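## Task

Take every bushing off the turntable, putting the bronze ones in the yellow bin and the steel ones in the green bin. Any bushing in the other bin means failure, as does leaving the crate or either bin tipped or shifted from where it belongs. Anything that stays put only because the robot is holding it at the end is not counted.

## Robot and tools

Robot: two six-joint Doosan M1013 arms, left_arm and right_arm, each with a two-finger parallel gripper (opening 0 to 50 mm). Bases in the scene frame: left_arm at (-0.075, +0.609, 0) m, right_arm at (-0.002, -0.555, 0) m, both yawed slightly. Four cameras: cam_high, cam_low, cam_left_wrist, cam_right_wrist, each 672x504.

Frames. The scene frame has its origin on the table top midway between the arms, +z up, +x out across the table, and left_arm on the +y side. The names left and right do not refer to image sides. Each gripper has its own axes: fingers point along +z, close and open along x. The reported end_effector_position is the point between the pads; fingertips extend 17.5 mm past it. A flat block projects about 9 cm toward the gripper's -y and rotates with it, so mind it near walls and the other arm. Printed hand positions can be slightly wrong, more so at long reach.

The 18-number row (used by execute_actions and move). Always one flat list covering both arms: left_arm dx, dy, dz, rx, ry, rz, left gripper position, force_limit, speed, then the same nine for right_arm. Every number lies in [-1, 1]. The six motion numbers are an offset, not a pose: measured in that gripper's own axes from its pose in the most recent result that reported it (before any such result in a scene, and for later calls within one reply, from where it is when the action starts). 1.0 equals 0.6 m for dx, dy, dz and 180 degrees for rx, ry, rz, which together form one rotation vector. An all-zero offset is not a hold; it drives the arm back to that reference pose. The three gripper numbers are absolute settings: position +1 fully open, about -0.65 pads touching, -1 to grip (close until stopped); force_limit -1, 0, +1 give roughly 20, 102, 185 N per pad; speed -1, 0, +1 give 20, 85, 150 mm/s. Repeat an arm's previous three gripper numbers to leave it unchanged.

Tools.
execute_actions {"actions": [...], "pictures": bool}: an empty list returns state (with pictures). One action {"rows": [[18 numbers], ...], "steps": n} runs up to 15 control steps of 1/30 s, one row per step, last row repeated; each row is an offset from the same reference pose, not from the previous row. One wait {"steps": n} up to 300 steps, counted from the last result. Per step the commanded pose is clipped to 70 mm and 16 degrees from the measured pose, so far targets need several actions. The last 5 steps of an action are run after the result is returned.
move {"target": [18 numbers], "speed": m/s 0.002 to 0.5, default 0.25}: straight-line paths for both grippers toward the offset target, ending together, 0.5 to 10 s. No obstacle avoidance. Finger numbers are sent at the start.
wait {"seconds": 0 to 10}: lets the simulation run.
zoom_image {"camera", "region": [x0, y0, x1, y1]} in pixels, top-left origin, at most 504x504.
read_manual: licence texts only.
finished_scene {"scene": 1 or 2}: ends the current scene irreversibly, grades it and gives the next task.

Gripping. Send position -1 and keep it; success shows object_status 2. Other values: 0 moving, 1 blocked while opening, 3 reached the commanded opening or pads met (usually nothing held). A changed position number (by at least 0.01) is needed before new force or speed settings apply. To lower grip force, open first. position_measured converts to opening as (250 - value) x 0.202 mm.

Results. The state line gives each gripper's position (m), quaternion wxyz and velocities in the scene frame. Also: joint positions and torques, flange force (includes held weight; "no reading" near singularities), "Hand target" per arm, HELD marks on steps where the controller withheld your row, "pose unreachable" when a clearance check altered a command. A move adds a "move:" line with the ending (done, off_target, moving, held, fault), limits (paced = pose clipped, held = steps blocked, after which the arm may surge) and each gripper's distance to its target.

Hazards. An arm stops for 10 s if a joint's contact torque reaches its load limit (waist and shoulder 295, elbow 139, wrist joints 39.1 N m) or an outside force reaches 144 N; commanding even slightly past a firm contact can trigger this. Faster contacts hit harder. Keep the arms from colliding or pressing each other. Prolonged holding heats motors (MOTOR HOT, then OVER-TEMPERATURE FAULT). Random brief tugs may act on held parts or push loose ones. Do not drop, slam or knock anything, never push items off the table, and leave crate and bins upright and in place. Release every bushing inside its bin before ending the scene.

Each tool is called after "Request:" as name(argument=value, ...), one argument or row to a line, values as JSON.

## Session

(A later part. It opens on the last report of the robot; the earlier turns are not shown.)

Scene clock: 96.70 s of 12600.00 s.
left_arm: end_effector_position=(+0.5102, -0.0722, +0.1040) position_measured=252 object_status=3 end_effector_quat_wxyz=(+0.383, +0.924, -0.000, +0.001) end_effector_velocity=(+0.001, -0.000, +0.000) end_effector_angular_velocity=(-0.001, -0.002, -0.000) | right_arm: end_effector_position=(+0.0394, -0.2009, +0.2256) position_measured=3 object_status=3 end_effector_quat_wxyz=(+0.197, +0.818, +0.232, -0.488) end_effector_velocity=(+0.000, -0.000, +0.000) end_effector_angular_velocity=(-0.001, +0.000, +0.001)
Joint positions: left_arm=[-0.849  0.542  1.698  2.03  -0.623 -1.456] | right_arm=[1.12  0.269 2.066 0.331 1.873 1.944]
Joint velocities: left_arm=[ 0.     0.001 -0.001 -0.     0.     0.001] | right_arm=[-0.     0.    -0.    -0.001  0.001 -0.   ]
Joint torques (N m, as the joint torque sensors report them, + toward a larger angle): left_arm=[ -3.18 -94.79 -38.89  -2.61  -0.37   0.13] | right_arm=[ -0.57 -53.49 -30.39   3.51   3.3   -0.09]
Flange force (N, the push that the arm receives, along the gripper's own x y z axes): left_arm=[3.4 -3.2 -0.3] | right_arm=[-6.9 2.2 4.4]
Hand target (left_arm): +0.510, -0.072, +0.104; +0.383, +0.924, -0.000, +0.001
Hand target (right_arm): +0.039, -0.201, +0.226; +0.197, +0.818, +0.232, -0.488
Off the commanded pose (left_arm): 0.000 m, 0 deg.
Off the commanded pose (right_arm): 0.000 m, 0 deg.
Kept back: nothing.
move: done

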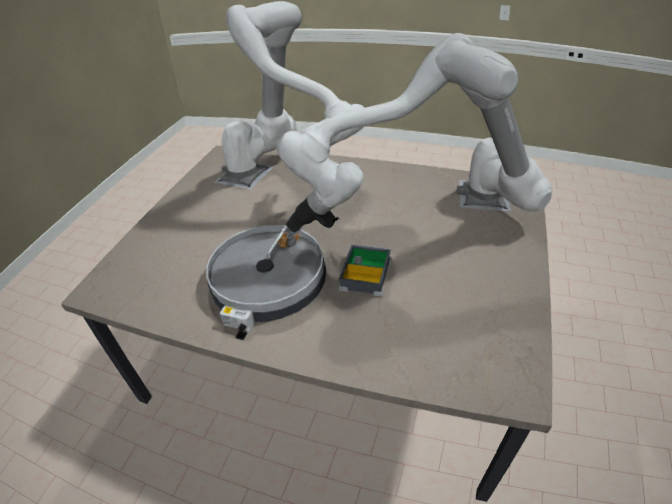

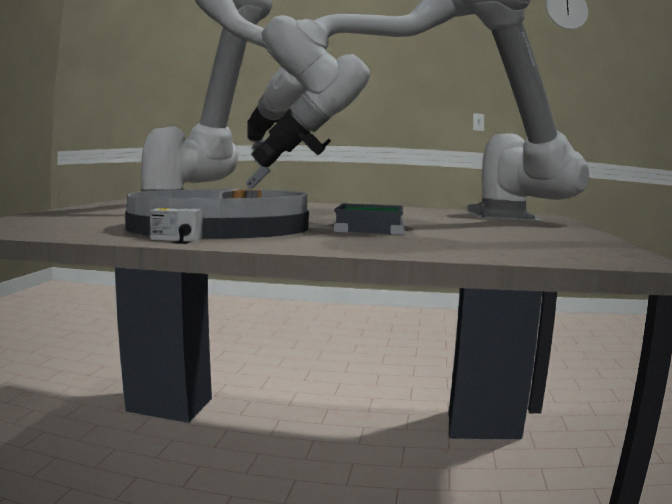

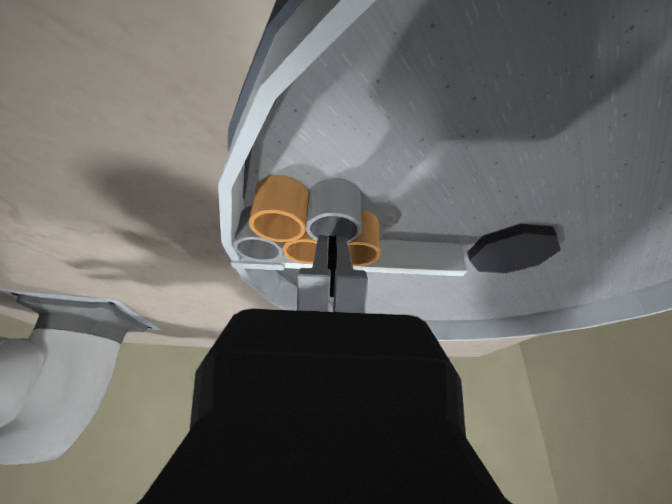

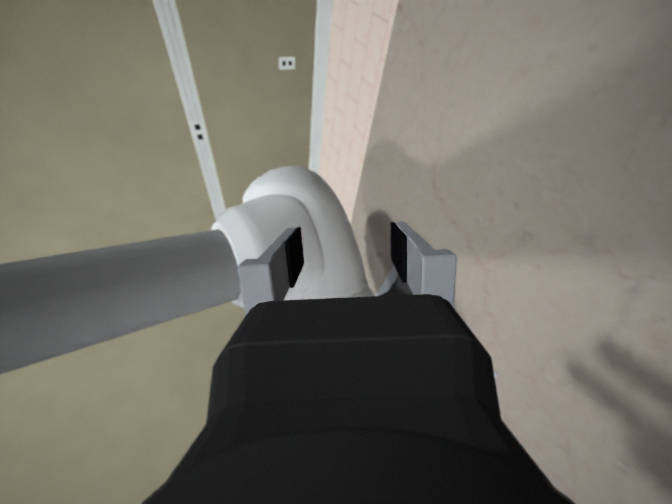

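Request:
move(
  target=[0.00083, -0.01296, 0.01061, 0, 0, 0, -1, -0.5, 1, 0, 0, 0, 0, 0, 0, 1, 0, 0],
  speed=0.02,
)

Request:
move(
  target=[0.18217, -0.08745, -0.08745, 0, 0, 0, -1, -0.5, 1, 0, 0, 0, 0, 0, 0, 1, 0, 0],
  speed=0.07,
)

Request:
zoom_image(
  camera="cam_left_wrist",
  region=[250, 160, 430, 300],
)

Scene clock: 97.90 s of 12600.00 s.
left_arm: end_effector_position=(+0.5107, -0.0712, +0.0941) position_measured=252 object_status=3 end_effector_quat_wxyz=(+0.383, +0.924, -0.000, +0.001) end_effector_velocity=(+0.000, +0.000, -0.000) end_effector_angular_velocity=(-0.000, -0.000, -0.000) | right_arm: end_effector_position=(+0.0394, -0.2009, +0.2256) position_measured=3 object_status=3 end_effector_quat_wxyz=(+0.197, +0.818, +0.232, -0.488) end_effector_velocity=(-0.000, -0.000, +0.000) end_effector_angular_velocity=(+0.001, -0.001, +0.000)
Joint positions: left_arm=[-0.848  0.552  1.704  2.011 -0.617 -1.431] | right_arm=[1.12  0.269 2.066 0.331 1.873 1.944]
Joint velocities: left_arm=[ 0.     0.     0.    -0.001  0.     0.002] | right_arm=[ 0.    -0.001 -0.    -0.    -0.     0.   ]
Joint torques (N m, as the joint torque sensors report them, + toward a larger angle): left_arm=[ -3.59 -94.35 -38.92  -2.83  -0.52   0.11] | right_arm=[ -0.88 -53.01 -29.88   3.54   3.36  -0.03]
Flange force (N, the push that the arm receives, along the gripper's own x y z axes): left_arm=[2.1 -3.5 -2.2] | right_arm=[-8.6 1.9 4.1]
Hand target (left_arm): +0.511, -0.071, +0.094; +0.383, +0.924, -0.000, +0.001
Hand target (right_arm): +0.039, -0.201, +0.226; +0.197, +0.818, +0.232, -0.488
Off the commanded pose (left_arm): 0.000 m, 0 deg.
Off the commanded pose (right_arm): 0.000 m, 0 deg.
Kept back: nothing.
move: done

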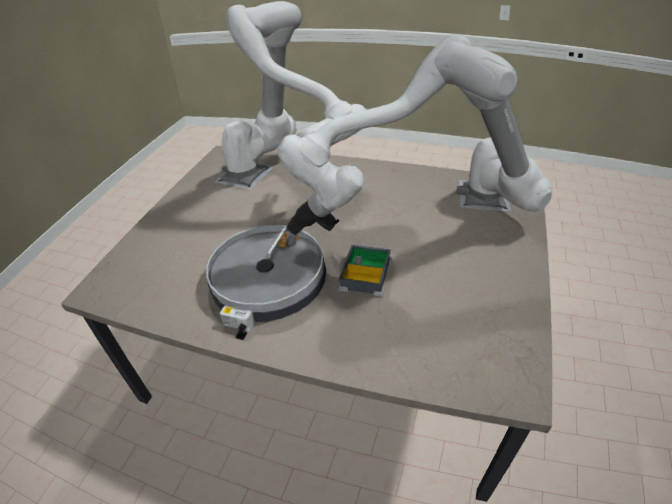

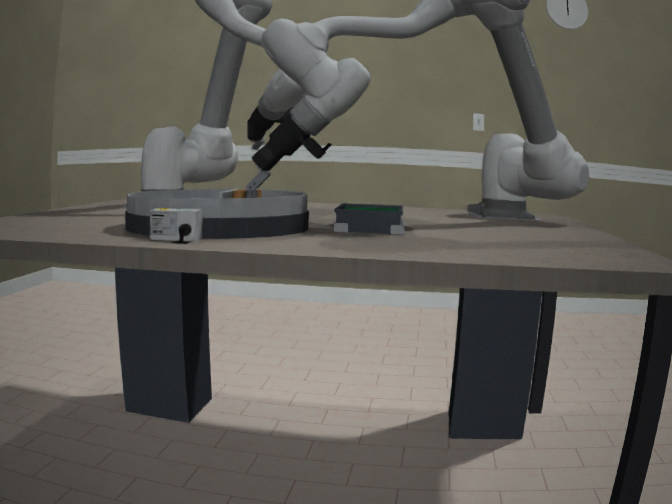

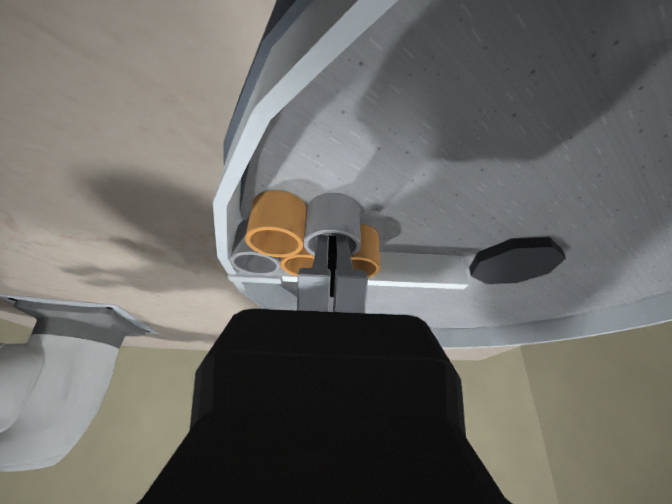

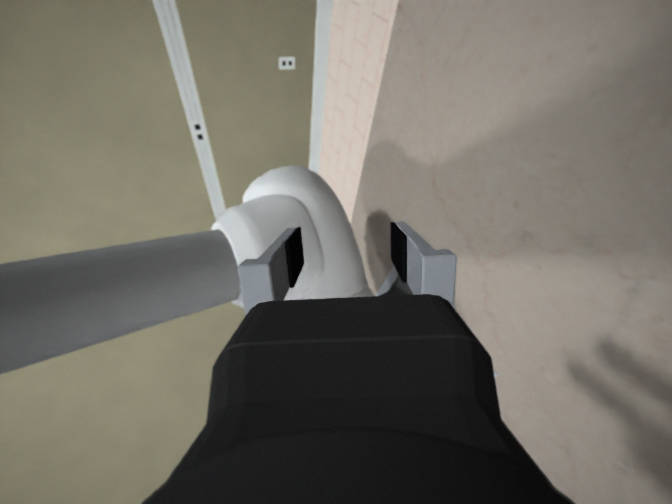

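Scene clock: 100.10 s of 12600.00 s.
left_arm: end_effector_position=(+0.6200, +0.0030, +0.0941) position_measured=252 object_status=3 end_effector_quat_wxyz=(+0.383, +0.924, -0.000, +0.001) end_effector_velocity=(+0.001, +0.001, -0.001) end_effector_angular_velocity=(+0.001, +0.001, +0.002) | right_arm: end_effector_position=(+0.0394, -0.2009, +0.2256) position_measured=3 object_status=3 end_effector_quat_wxyz=(+0.197, +0.818, +0.232, -0.488) end_effector_velocity=(+0.000, +0.000, -0.000) end_effector_angular_velocity=(-0.001, +0.001, -0.000)
Joint positions: left_arm=[-0.687  0.612  1.597  2.089 -0.751 -1.404] | right_arm=[1.12  0.269 2.066 0.331 1.873 1.944]
Joint velocities: left_arm=[ 0.002  0.     0.001  0.    -0.    -0.001] | right_arm=[-0.     0.002  0.     0.    -0.     0.   ]
Joint torques (N m, as the joint torque sensors report them, + toward a larger angle): left_arm=[  -2.55 -101.27  -39.12   -3.28   -0.54    0.44] | right_arm=[ -0.35 -53.61 -30.5    3.6    3.5    0.05]
Flange force (N, the push that the arm receives, along the gripper's own x y z axes): left_arm=[3.1 -2.3 0.2] | right_arm=[-5.4 2.6 4.5]
Hand target (left_arm): +0.620, +0.003, +0.094; +0.383, +0.924, -0.000, +0.001
Hand target (right_arm): +0.039, -0.201, +0.226; +0.197, +0.818, +0.232, -0.488
Off the commanded pose (left_arm): 0.000 m, 0 deg.
Off the commanded pose (right_arm): 0.000 m, 0 deg.
Kept back: nothing.
move: done

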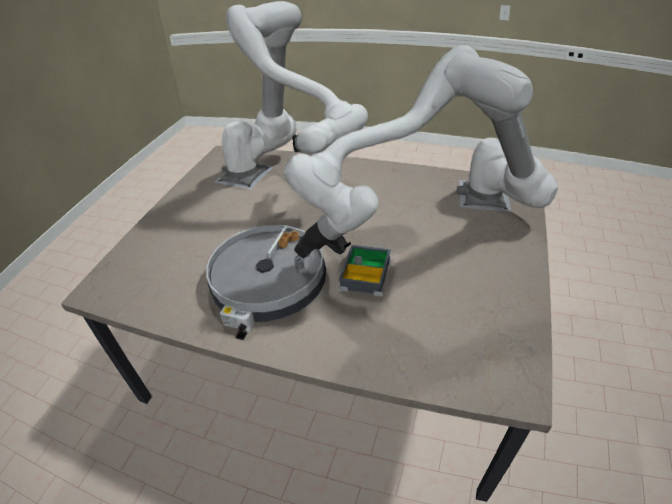

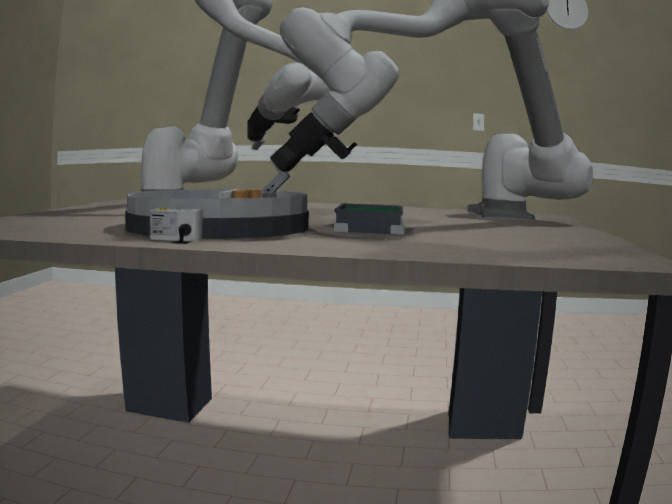

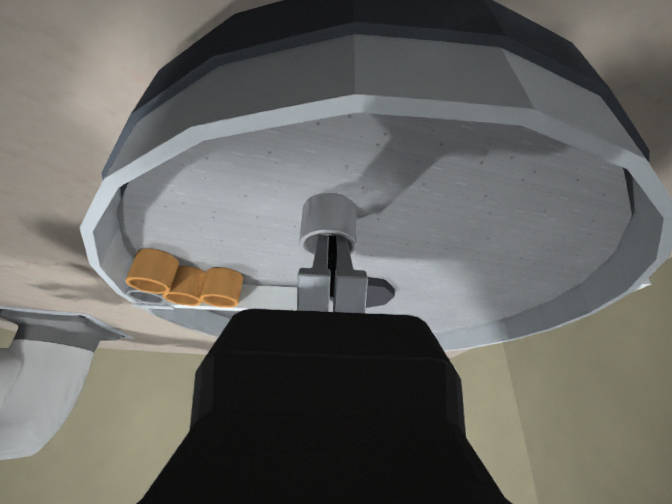

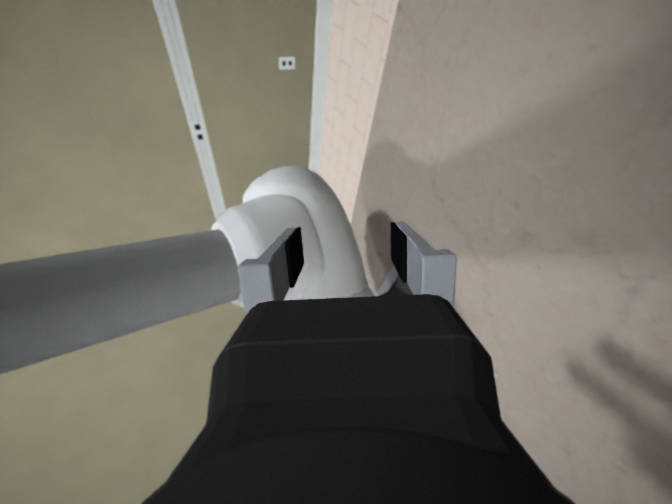

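Region (250, 160, 430, 300) of cam_left_wrist's 672x504 image, scaled by 2.800, with more detail than that image has.

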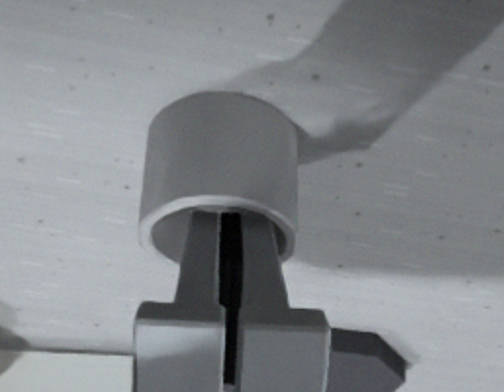

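Request:
execute_actions(
  actions=[
    {"rows": [[0,0.00259,-0.00259,0,0,0,-1,-0.5,1,0,0,0,0,0,0,1,0,0],[0,0.00518,-0.00518,0,0,0,-1,-0.5,1,0,0,0,0,0,0,1,0,0],[0,0.00778,-0.00778,0,0,0,-1,-0.5,1,0,0,0,0,0,0,1,0,0],[0,0.01037,-0.01037,0,0,0,-1,-0.5,1,0,0,0,0,0,0,1,0,0],[0,0.01296,-0.01296,0,0,0,-1,-0.5,1,0,0,0,0,0,0,1,0,0],[0,0.01296,-0.01296,0,0,0,-1,-0.5,1,0,0,0,0,0,0,1,0,0],[0,0.01296,-0.01296,0,0,0,-1,-0.5,1,0,0,0,0,0,0,1,0,0],[0,0.01296,-0.01296,0,0,0,-1,-0.5,1,0,0,0,0,0,0,1,0,0],[0,0.01296,-0.01296,0,0,0,-1,-0.5,1,0,0,0,0,0,0,1,0,0],[0,0.01296,-0.01296,0,0,0,-1,-0.5,1,0,0,0,0,0,0,1,0,0],[0,0.01296,-0.01296,0,0,0,1,0,1,0,0,0,0,0,0,1,0,0]], "steps": 15},
  ],
)

Request:
execute_actions(
  actions=[
    {"rows": [[-0.00867,0.00165,0.00165,0,0,0,1,0,1,0,0,0,0,0,0,1,0,0],[-0.01733,0.0033,0.0033,0,0,0,1,0,1,0,0,0,0,0,0,1,0,0],[-0.026,0.00495,0.00495,0,0,0,1,0,1,0,0,0,0,0,0,1,0,0],[-0.03467,0.0066,0.0066,0,0,0,1,0,1,0,0,0,0,0,0,1,0,0],[-0.04333,0.00825,0.00825,0,0,0,1,0,1,0,0,0,0,0,0,1,0,0]], "steps": 12},
  ],
)

Request:
execute_actions(
  actions=[
    {"rows": [[0,-0.00511,0.00511,0,0,0,1,0,1,0,0,0,0,0,0,1,0,0],[0,-0.01021,0.01021,0,0,0,1,0,1,0,0,0,0,0,0,1,0,0],[0,-0.01532,0.01532,0,0,0,1,0,1,0,0,0,0,0,0,1,0,0],[0,-0.02043,0.02043,0,0,0,1,0,1,0,0,0,0,0,0,1,0,0],[0,-0.02553,0.02553,0,0,0,1,0,1,0,0,0,0,0,0,1,0,0],[0,-0.03064,0.03064,0,0,0,1,0,1,0,0,0,0,0,0,1,0,0]], "steps": 15},
  ],
)

Request:
execute_actions(
  actions=[
    {"rows": [[0,0,0,0,0,0,-1,0,0,0,0,0,0,0,0,1,0,0]], "steps": 15},
  ],
)

Request:
move(
  target=[0, 0.05893, -0.10607, 0, 0, 0, -1, 0, 0, 0, 0, 0, 0, 0, 0, 1, 0, 0],
  speed=0.2,
)

Request:
move(
  target=[-0.145, -0.32916, -0.16652, 0, 0, 0, -1, 0, 0, 0, 0, 0, 0, 0, 0, 1, 0, 0],
  speed=0.3,
)

Scene clock: 101.83 s of 12600.00 s.
left_arm: end_effector_position=(+0.6200, +0.0030, +0.1049) position_measured=252 object_status=3 end_effector_quat_wxyz=(+0.383, +0.924, -0.000, +0.001) end_effector_velocity=(-0.001, -0.001, +0.002) end_effector_angular_velocity=(+0.001, +0.001, -0.001) | right_arm: end_effector_position=(+0.0394, -0.2009, +0.2256) position_measured=3 object_status=3 end_effector_quat_wxyz=(+0.197, +0.818, +0.232, -0.488) end_effector_velocity=(+0.000, -0.000, +0.000) end_effector_angular_velocity=(+0.000, -0.000, +0.000)
Joint positions: left_arm=[-0.687  0.602  1.592  2.104 -0.759 -1.424] | right_arm=[1.12  0.269 2.066 0.331 1.873 1.944]
Joint velocities: left_arm=[-0.001 -0.001 -0.002  0.004 -0.002 -0.006] | right_arm=[-0.    -0.001  0.    -0.     0.     0.   ]
Joint torques (N m, as the joint torque sensors report them, + toward a larger angle): left_arm=[ -2.43 -99.96 -40.08  -3.04  -0.33   0.48] | right_arm=[ -1.15 -53.94 -30.56   3.66   3.33   0.05]
Flange force (N, the push that the arm receives, along the gripper's own x y z axes): left_arm=[0.8 -2.7 -0.2] | right_arm=[-6.3 1.5 4.8]
Steps of this call (steps 1 to 42: nothing new was sent; steps 43 to 52: the first 10 steps of this action). Readings (end_effector_position | what the end effector reports):
43: left_arm (+0.6201, +0.0030, +0.0941) | right_arm (+0.0394, -0.2009, +0.2256) | left_arm position_measured=252 object_status=3 | right_arm position_measured=3 object_status=3
44: left_arm (+0.6200, +0.0031, +0.0947) | right_arm (+0.0394, -0.2009, +0.2256) | left_arm position_measured=252 object_status=3 | right_arm position_measured=3 object_status=3
46: left_arm (+0.6201, +0.0030, +0.0983) | right_arm (+0.0394, -0.2009, +0.2256) | left_arm position_measured=252 object_status=3 | right_arm position_measured=3 object_status=3
50: left_arm (+0.6201, +0.0030, +0.1047) | right_arm (+0.0394, -0.2009, +0.2256) | left_arm position_measured=252 object_status=3 | right_arm position_measured=3 object_status=3
52: the state above

Scene clock: 102.23 s of 12600.00 s.
left_arm: end_effector_position=(+0.5970, -0.0031, +0.1051) position_measured=3 object_status=0 end_effector_quat_wxyz=(+0.383, +0.924, -0.000, +0.000) end_effector_velocity=(-0.080, -0.023, +0.002) end_effector_angular_velocity=(-0.003, -0.004, -0.001) | right_arm: end_effector_position=(+0.0394, -0.2009, +0.2256) position_measured=3 object_status=3 end_effector_quat_wxyz=(+0.197, +0.818, +0.232, -0.488) end_effector_velocity=(+0.000, -0.000, -0.000) end_effector_angular_velocity=(-0.001, -0.000, +0.001)
Joint positions: left_arm=[-0.709  0.58   1.629  2.086 -0.736 -1.417] | right_arm=[1.12  0.269 2.066 0.331 1.873 1.944]
Joint velocities: left_arm=[-0.081 -0.076  0.13  -0.071  0.085  0.03 ] | right_arm=[-0.     0.001  0.    -0.001  0.    -0.   ]
Joint torques (N m, as the joint torque sensors report them, + toward a larger angle): left_arm=[  7.97 -89.92 -41.27  -3.59  -0.06   0.03] | right_arm=[ -0.4  -54.09 -30.48   3.61   3.34  -0.04]
Flange force (N, the push that the arm receives, along the gripper's own x y z axes): left_arm=[2.0 -2.0 -2.8] | right_arm=[-4.8 2.1 4.0]
Off your previous action's commanded pose (left_arm): 0.000 m, 0 deg at its last step (step 5 of this call).
Off your previous action's commanded pose (right_arm): 0.000 m, 0 deg at its last step (step 5 of this call).
Steps of this call (steps 1 to 5: the last 5 steps of your previous action; steps 6 to 12: the first 7 steps of this action, its rows measured from where the robot was after step 5). Readings (end_effector_position | what the end effector reports):
5: left_arm (+0.6201, +0.0030, +0.1050) | right_arm (+0.0394, -0.2009, +0.2256) | left_arm position_measured=142 object_status=0 | right_arm position_measured=3 object_status=3
6: left_arm (+0.6200, +0.0030, +0.1052) | right_arm (+0.0394, -0.2009, +0.2256) | left_arm position_measured=117 object_status=0 | right_arm position_measured=3 object_status=3
7: left_arm (+0.6183, +0.0026, +0.1053) | right_arm (+0.0394, -0.2009, +0.2256) | left_arm position_measured=93 object_status=0 | right_arm position_measured=3 object_status=3
9: left_arm (+0.6105, +0.0005, +0.1052) | right_arm (+0.0394, -0.2009, +0.2256) | left_arm position_measured=43 object_status=0 | right_arm position_measured=3 object_status=3
12: the state above

Scene clock: 102.73 s of 12600.00 s.
left_arm: end_effector_position=(+0.5942, -0.0039, +0.0794) position_measured=3 object_status=3 end_effector_quat_wxyz=(+0.383, +0.924, -0.000, +0.001) end_effector_velocity=(+0.001, -0.004, -0.004) end_effector_angular_velocity=(-0.009, -0.007, -0.001) | right_arm: end_effector_position=(+0.0394, -0.2009, +0.2256) position_measured=3 object_status=3 end_effector_quat_wxyz=(+0.197, +0.818, +0.232, -0.488) end_effector_velocity=(+0.000, -0.000, +0.000) end_effector_angular_velocity=(+0.000, -0.000, +0.000)
Joint positions: left_arm=[-0.712  0.603  1.647  2.045 -0.714 -1.366] | right_arm=[1.12  0.269 2.066 0.331 1.873 1.944]
Joint velocities: left_arm=[-0.002  0.007  0.001 -0.024  0.007  0.028] | right_arm=[-0. -0.  0. -0.  0.  0.]
Joint torques (N m, as the joint torque sensors report them, + toward a larger angle): left_arm=[ -2.68 -97.52 -40.01  -2.94  -0.78   0.44] | right_arm=[ -0.37 -53.74 -29.98   3.63   3.35  -0.03]
Flange force (N, the push that the arm receives, along the gripper's own x y z axes): left_arm=[-5.0 -1.0 -6.7] | right_arm=[-6.6 2.3 3.4]
Off your previous action's commanded pose (left_arm): 0.000 m, 0 deg at its last step (step 5 of this call).
Off your previous action's commanded pose (right_arm): 0.000 m, 0 deg at its last step (step 5 of this call).
Steps of this call (steps 1 to 5: the last 5 steps of your previous action; steps 6 to 15: the first 10 steps of this action, its rows measured from where the robot was after step 5). Readings (end_effector_position | what the end effector reports):
5: left_arm (+0.5942, -0.0039, +0.1050) | right_arm (+0.0394, -0.2009, +0.2256) | left_arm position_measured=3 object_status=0 | right_arm position_measured=3 object_status=3
6: left_arm (+0.5941, -0.0039, +0.1050) | right_arm (+0.0394, -0.2009, +0.2256) | left_arm position_measured=3 object_status=3 | right_arm position_measured=3 object_status=3
7: left_arm (+0.5943, -0.0040, +0.1037) | right_arm (+0.0394, -0.2009, +0.2256) | left_arm position_measured=3 object_status=3 | right_arm position_measured=3 object_status=3
9: left_arm (+0.5941, -0.0039, +0.0969) | right_arm (+0.0394, -0.2009, +0.2256) | left_arm position_measured=3 object_status=3 | right_arm position_measured=3 object_status=3
13: left_arm (+0.5940, -0.0037, +0.0812) | right_arm (+0.0394, -0.2009, +0.2256) | left_arm position_measured=3 object_status=3 | right_arm position_measured=3 object_status=3
15: the state above

Scene clock: 103.23 s of 12600.00 s.
left_arm: end_effector_position=(+0.5942, -0.0040, +0.0791) position_measured=100 object_status=0 end_effector_quat_wxyz=(+0.383, +0.924, -0.000, +0.001) end_effector_velocity=(+0.000, -0.000, +0.001) end_effector_angular_velocity=(-0.001, -0.002, -0.000) | right_arm: end_effector_position=(+0.0394, -0.2009, +0.2256) position_measured=3 object_status=3 end_effector_quat_wxyz=(+0.197, +0.818, +0.232, -0.488) end_effector_velocity=(+0.000, -0.000, -0.000) end_effector_angular_velocity=(-0.001, -0.001, +0.001)
Joint positions: left_arm=[-0.712  0.603  1.647  2.044 -0.714 -1.364] | right_arm=[1.12  0.269 2.066 0.331 1.873 1.944]
Joint velocities: left_arm=[ 0.    -0.001 -0.    -0.     0.     0.001] | right_arm=[-0.     0.     0.    -0.002 -0.     0.   ]
Joint torques (N m, as the joint torque sensors report them, + toward a larger angle): left_arm=[ -3.6  -99.45 -38.26  -2.89  -0.58   0.06] | right_arm=[  0.07 -53.5  -30.36   3.56   3.4   -0.09]
Flange force (N, the push that the arm receives, along the gripper's own x y z axes): left_arm=[3.0 -3.4 -0.5] | right_arm=[-6.1 3.1 4.1]
Off your previous action's commanded pose (left_arm): 0.000 m, 0 deg at its last step (step 5 of this call).
Off your previous action's commanded pose (right_arm): 0.000 m, 0 deg at its last step (step 5 of this call).
Steps of this call (steps 1 to 5: the last 5 steps of your previous action; steps 6 to 15: the first 10 steps of this action, its rows measured from where the robot was after step 5). Readings (end_effector_position | what the end effector reports):
5: left_arm (+0.5942, -0.0040, +0.0791) | right_arm (+0.0394, -0.2009, +0.2256) | left_arm position_measured=3 object_status=3 | right_arm position_measured=3 object_status=3
6: left_arm (+0.5942, -0.0040, +0.0791) | right_arm (+0.0394, -0.2009, +0.2256) | left_arm position_measured=10 object_status=0 | right_arm position_measured=3 object_status=3
7: left_arm (+0.5942, -0.0040, +0.0791) | right_arm (+0.0394, -0.2009, +0.2256) | left_arm position_measured=24 object_status=0 | right_arm position_measured=3 object_status=3
9: left_arm (+0.5942, -0.0040, +0.0791) | right_arm (+0.0394, -0.2009, +0.2256) | left_arm position_measured=52 object_status=0 | right_arm position_measured=3 object_status=3
13: left_arm (+0.5942, -0.0040, +0.0791) | right_arm (+0.0394, -0.2009, +0.2256) | left_arm position_measured=100 object_status=0 | right_arm position_measured=3 object_status=3
15: the state above

Scene clock: 104.23 s of 12600.00 s.
left_arm: end_effector_position=(+0.5941, +0.0161, +0.1490) position_measured=100 object_status=2 end_effector_quat_wxyz=(+0.383, +0.924, -0.000, +0.001) end_effector_velocity=(+0.001, +0.000, +0.001) end_effector_angular_velocity=(-0.000, -0.001, -0.000) | right_arm: end_effector_position=(+0.0394, -0.2009, +0.2256) position_measured=3 object_status=3 end_effector_quat_wxyz=(+0.197, +0.818, +0.232, -0.488) end_effector_velocity=(-0.000, +0.000, +0.000) end_effector_angular_velocity=(+0.001, +0.001, -0.001)
Joint positions: left_arm=[-0.691  0.523  1.632  2.138 -0.776 -1.475] | right_arm=[1.12  0.269 2.066 0.331 1.873 1.944]
Joint velocities: left_arm=[ 0.001 -0.    -0.001  0.001 -0.001 -0.   ] | right_arm=[ 0.    -0.001  0.     0.002 -0.    -0.   ]
Joint torques (N m, as the joint torque sensors report them, + toward a larger angle): left_arm=[ -2.95 -93.54 -41.59  -3.5   -0.51   0.29] | right_arm=[ -0.63 -52.49 -30.78   3.46   3.34   0.09]
Flange force (N, the push that the arm receives, along the gripper's own x y z axes): left_arm=[-0.6 -3.9 -2.2] | right_arm=[-8.9 3.2 5.8]
Hand target (left_arm): +0.594, +0.016, +0.149; +0.383, +0.924, -0.000, +0.001
Hand target (right_arm): +0.039, -0.201, +0.226; +0.197, +0.818, +0.232, -0.488
Off your previous action's commanded pose (left_arm): 0.000 m, 0 deg at its last step (step 5 of this call).
Off your previous action's commanded pose (right_arm): 0.000 m, 0 deg at its last step (step 5 of this call).
Off the commanded pose (left_arm): 0.000 m, 0 deg.
Off the commanded pose (right_arm): 0.000 m, 0 deg.
Kept back: nothing.
move: done

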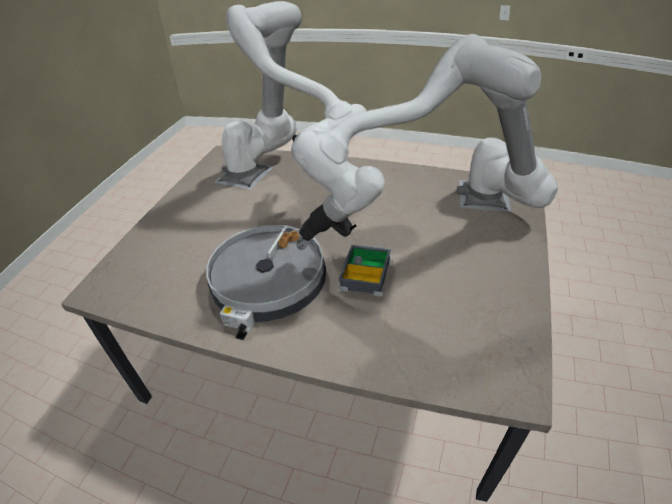

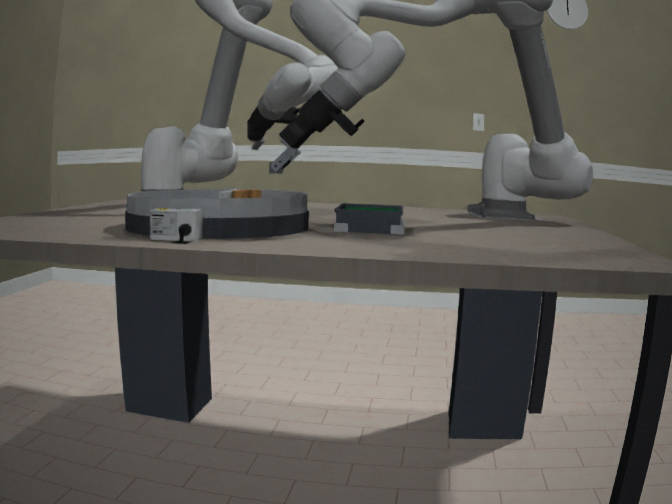

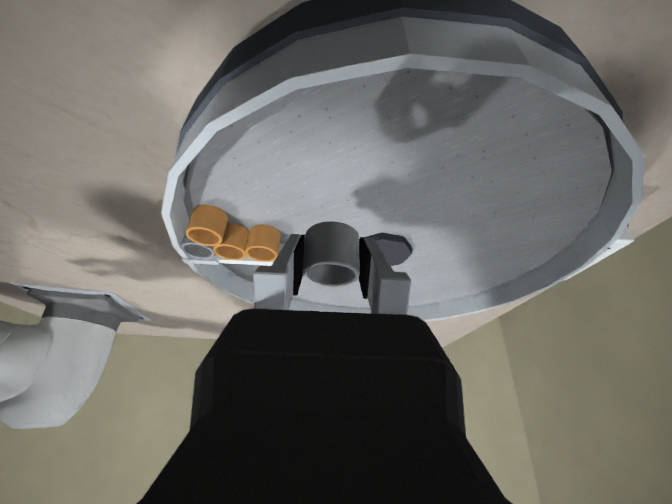

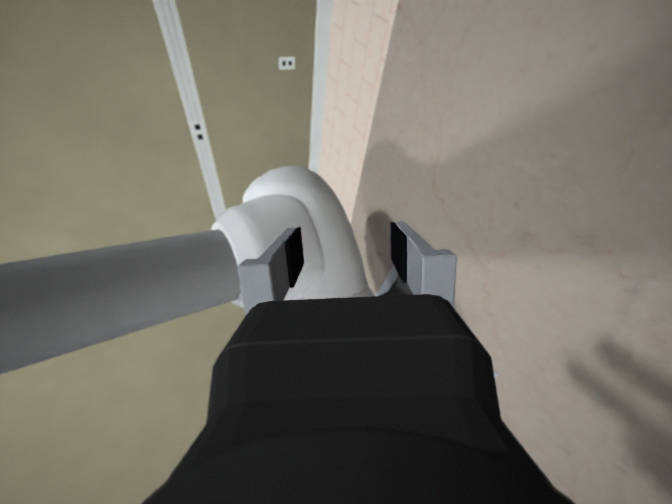

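Scene clock: 105.47 s of 12600.00 s.
left_arm: end_effector_position=(+0.5072, +0.2264, +0.0798) position_measured=100 object_status=2 end_effector_quat_wxyz=(+0.382, +0.924, -0.000, +0.001) end_effector_velocity=(-0.001, +0.001, -0.001) end_effector_angular_velocity=(+0.001, +0.002, +0.001) | right_arm: end_effector_position=(+0.0394, -0.2009, +0.2256) position_measured=3 object_status=3 end_effector_quat_wxyz=(+0.197, +0.818, +0.232, -0.488) end_effector_velocity=(-0.001, +0.001, +0.000) end_effector_angular_velocity=(+0.002, +0.001, -0.002)
Joint positions: left_arm=[-0.477  0.387  2.018  1.981 -0.803 -1.056] | right_arm=[1.12  0.269 2.066 0.331 1.873 1.944]
Joint velocities: left_arm=[ 0.001 -0.     0.002 -0.    -0.    -0.001] | right_arm=[ 0.    -0.001  0.     0.003 -0.     0.   ]
Joint torques (N m, as the joint torque sensors report them, + toward a larger angle): left_arm=[ -5.17 -74.91 -34.86  -2.69  -1.24   0.45] | right_arm=[ -0.04 -54.02 -30.69   3.66   3.38  -0.13]
Flange force (N, the push that the arm receives, along the gripper's own x y z axes): left_arm=[2.0 -7.1 -4.2] | right_arm=[-5.7 2.9 4.4]
Hand target (left_arm): +0.507, +0.226, +0.080; +0.382, +0.924, -0.000, +0.001
Hand target (right_arm): +0.039, -0.201, +0.226; +0.197, +0.818, +0.232, -0.488
Off the commanded pose (left_arm): 0.000 m, 0 deg.
Off the commanded pose (right_arm): 0.000 m, 0 deg.
Kept back: nothing.
move: done

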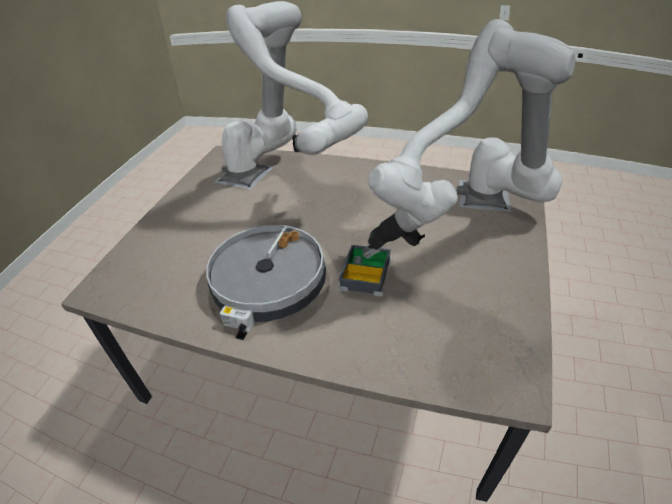

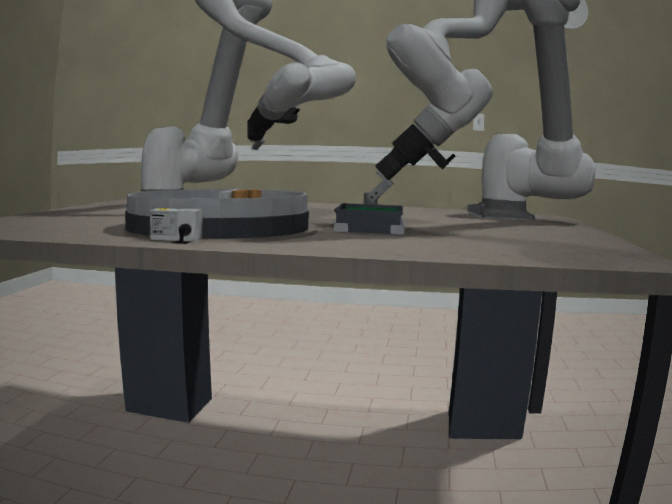

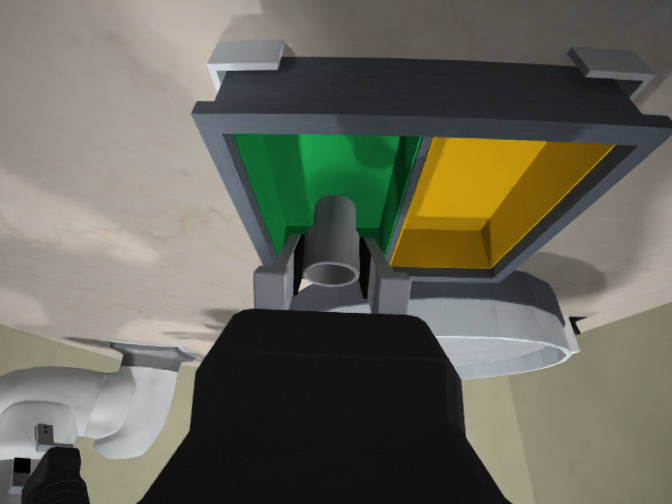

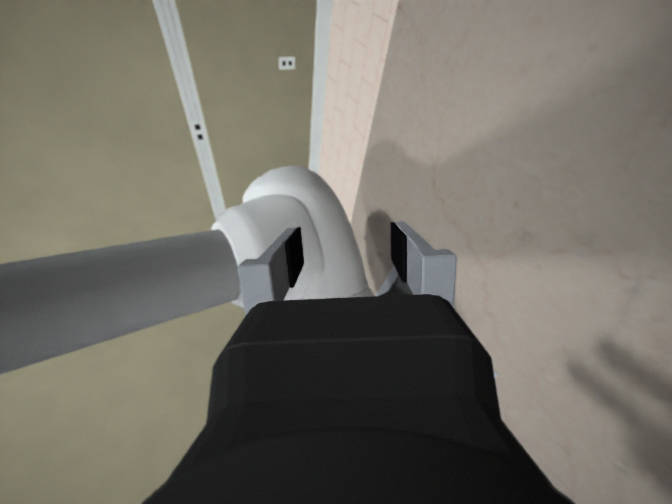

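Request:
zoom_image(
  camera="cam_low",
  region=[310, 140, 450, 245],
)

Request:
zoom_image(
  camera="cam_left_wrist",
  region=[200, 110, 460, 310],
)

Region (310, 140, 450, 245) of cam_low's 672x504 image, scaled by 3.600, with more detail than that image has; it fills the top 378 rows of this view, and the rest is white.

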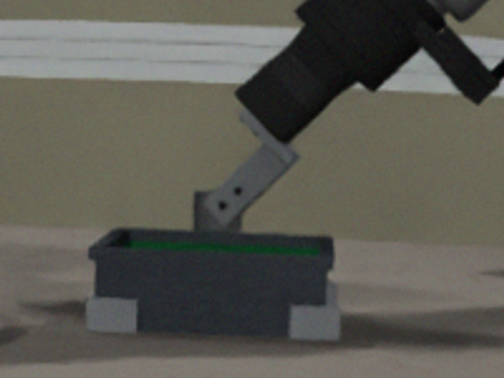

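Region (200, 110, 460, 310) of cam_left_wrist's 672x504 image, scaled by 1.938, with more detail than that image has; it fills the top 388 rows of this view, and the rest is white.

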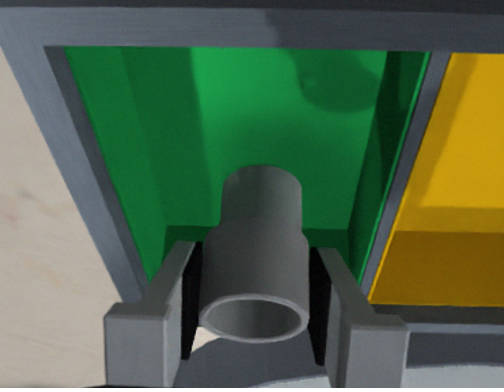

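Request:
move(
  target=[0, -0.05174, 0.06093, 0, 0, 0, -1, 0, 0, 0, 0, 0, 0, 0, 0, 1, 0, 0],
  speed=0.06,
)

Request:
zoom_image(
  camera="cam_left_wrist",
  region=[236, 190, 436, 320],
)

Request:
execute_actions(
  actions=[
    {"rows": [[0, 0, 0, 0, 0, 0, 0.55, 0, -0.5, 0, 0, 0, 0, 0, 0, 1, 0, 0]], "steps": 13},
  ],
  pictures=true,
)

Request:
zoom_image(
  camera="cam_left_wrist",
  region=[236, 190, 436, 320],
)

Scene clock: 107.87 s of 12600.00 s.
left_arm: end_effector_position=(+0.5073, +0.2225, +0.0320) position_measured=100 object_status=2 end_effector_quat_wxyz=(+0.382, +0.924, -0.000, +0.001) end_effector_velocity=(-0.000, -0.001, -0.001) end_effector_angular_velocity=(+0.000, -0.000, -0.002) | right_arm: end_effector_position=(+0.0394, -0.2009, +0.2256) position_measured=3 object_status=3 end_effector_quat_wxyz=(+0.197, +0.818, +0.232, -0.488) end_effector_velocity=(-0.000, +0.000, -0.001) end_effector_angular_velocity=(-0.001, +0.002, -0.001)
Joint positions: left_arm=[-0.483  0.455  2.036  1.898 -0.769 -0.945] | right_arm=[1.12  0.269 2.066 0.331 1.873 1.944]
Joint velocities: left_arm=[-0.001  0.001  0.    -0.001  0.     0.003] | right_arm=[ 0.     0.002 -0.     0.001  0.     0.   ]
Joint torques (N m, as the joint torque sensors report them, + toward a larger angle): left_arm=[ -2.07 -77.93 -31.46  -2.    -1.56   0.05] | right_arm=[ -0.96 -53.13 -29.86   3.64   3.33  -0.03]
Flange force (N, the push that the arm receives, along the gripper's own x y z axes): left_arm=[0.4 -3.6 -0.3] | right_arm=[-7.5 1.5 3.8]
Hand target (left_arm): +0.507, +0.222, +0.032; +0.382, +0.924, -0.000, +0.001
Hand target (right_arm): +0.039, -0.201, +0.226; +0.197, +0.818, +0.232, -0.488
Off the commanded pose (left_arm): 0.000 m, 0 deg.
Off the commanded pose (right_arm): 0.000 m, 0 deg.
Kept back: nothing.
move: done

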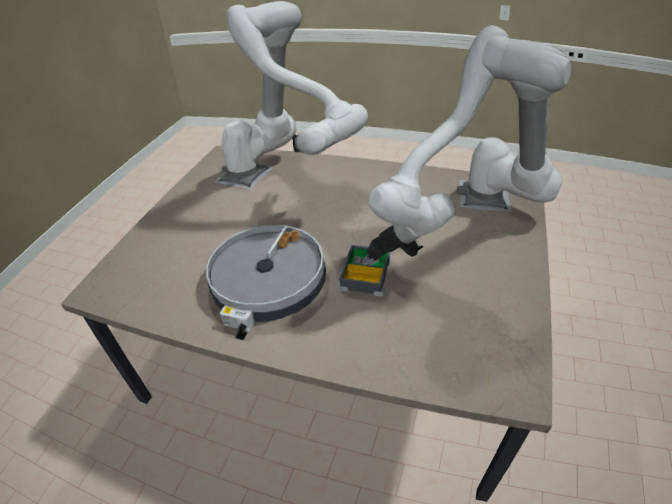

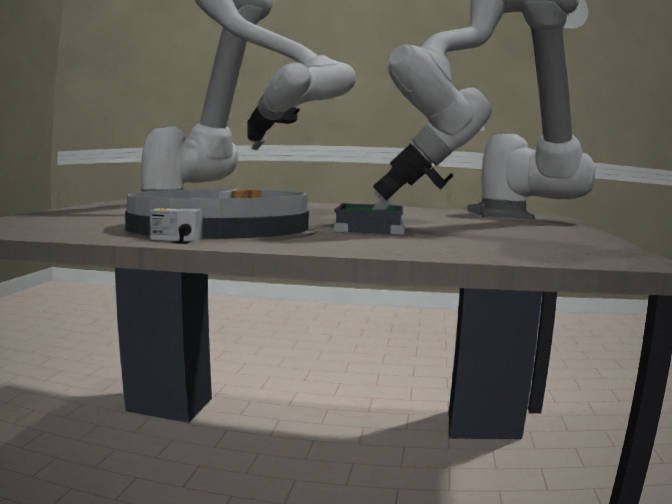

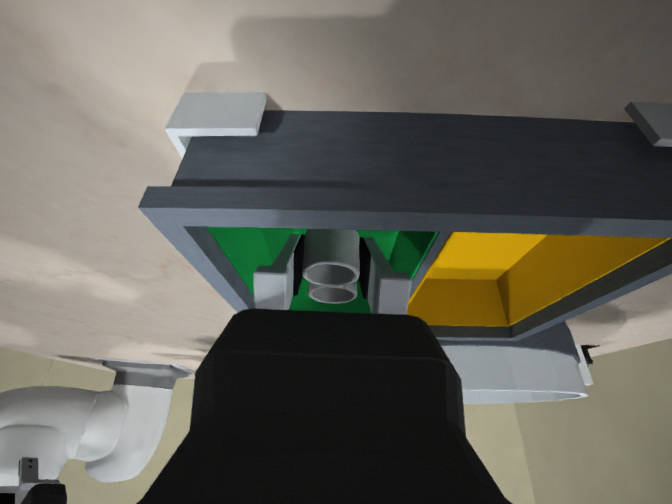

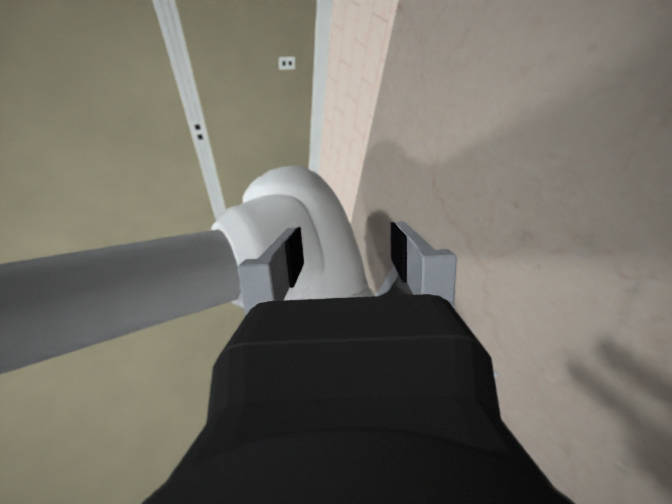

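Region (236, 190, 436, 320) of cam_left_wrist's 672x504 image, scaled by 2.520, with more detail than that image has; it fills the top 328 rows of this view, and the rest is white.

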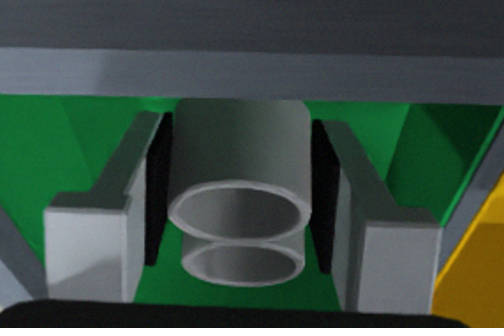

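Scene clock: 108.13 s of 12600.00 s.
left_arm: end_effector_position=(+0.5073, +0.2225, +0.0320) position_measured=70 object_status=0 end_effector_quat_wxyz=(+0.382, +0.924, -0.000, +0.001) end_effector_velocity=(+0.001, -0.000, +0.001) end_effector_angular_velocity=(-0.001, -0.003, -0.000) | right_arm: end_effector_position=(+0.0394, -0.2009, +0.2256) position_measured=3 object_status=3 end_effector_quat_wxyz=(+0.197, +0.818, +0.232, -0.488) end_effector_velocity=(-0.000, -0.000, +0.000) end_effector_angular_velocity=(+0.001, -0.001, +0.000)
Joint positions: left_arm=[-0.483  0.455  2.036  1.898 -0.769 -0.945] | right_arm=[1.12  0.269 2.066 0.331 1.873 1.944]
Joint velocities: left_arm=[ 0.    -0.001 -0.001  0.    -0.     0.   ] | right_arm=[ 0.    -0.002  0.    -0.     0.    -0.   ]
Joint torques (N m, as the joint torque sensors report them, + toward a larger angle): left_arm=[ -3.5  -76.13 -30.44  -2.22  -1.54   0.35] | right_arm=[  0.82 -53.33 -30.4    3.76   3.38   0.02]
Flange force (N, the push that the arm receives, along the gripper's own x y z axes): left_arm=[1.7 -1.9 -6.0] | right_arm=[-6.5 5.0 3.8]
Steps of this call (steps 1 to 8: the first 8 steps of this action). Readings (end_effector_position | what the end effector reports):
1: left_arm (+0.5073, +0.2225, +0.0320) | right_arm (+0.0394, -0.2009, +0.2256) | left_arm position_measured=96 object_status=0 | right_arm position_measured=3 object_status=3
2: left_arm (+0.5073, +0.2225, +0.0320) | right_arm (+0.0394, -0.2009, +0.2256) | left_arm position_measured=88 object_status=0 | right_arm position_measured=3 object_status=3
4: left_arm (+0.5073, +0.2225, +0.0320) | right_arm (+0.0394, -0.2009, +0.2256) | left_arm position_measured=72 object_status=0 | right_arm position_measured=3 object_status=3
8: the state above

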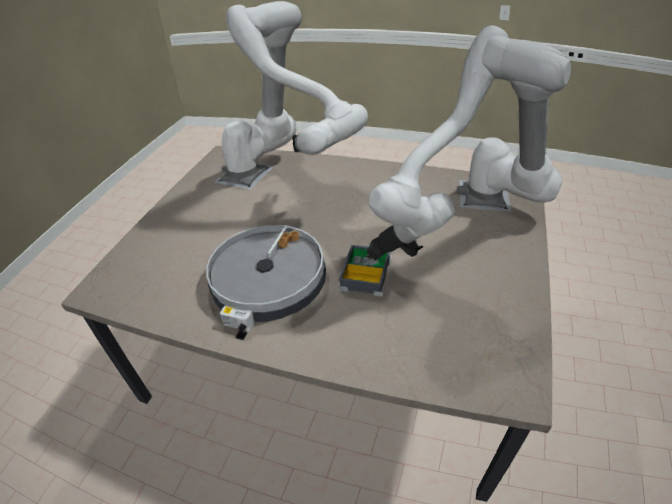

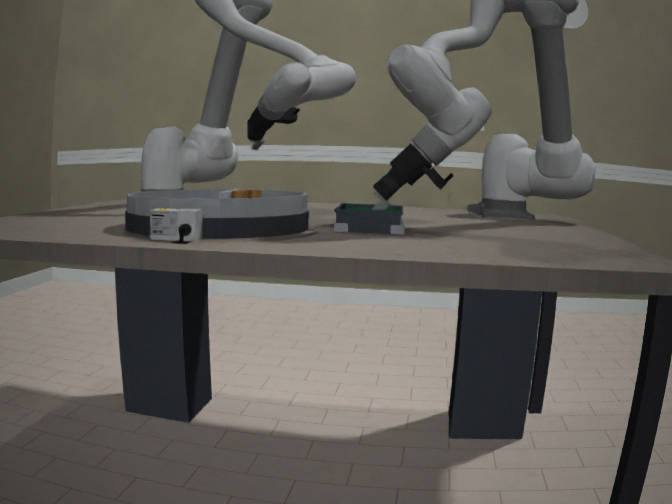

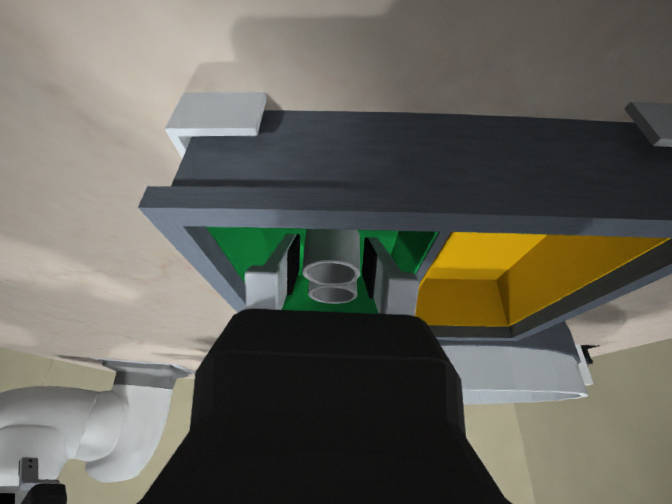

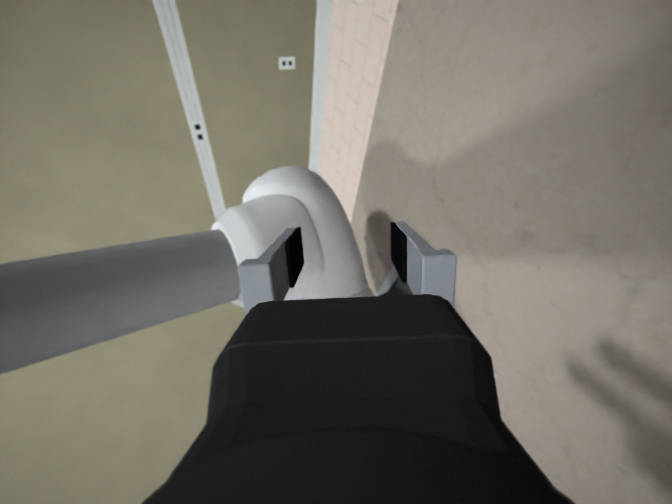

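Region (236, 190, 436, 320) of cam_left_wrist's 672x504 image, scaled by 2.520, with more detail than that image has; it fills the top 328 rows of this view, and the rest is white.

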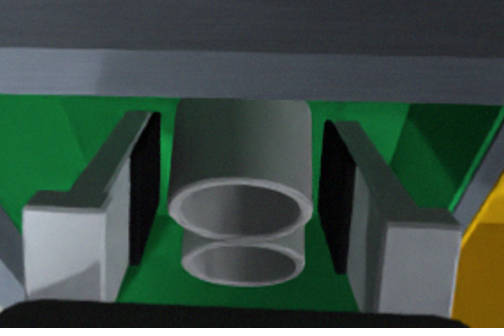

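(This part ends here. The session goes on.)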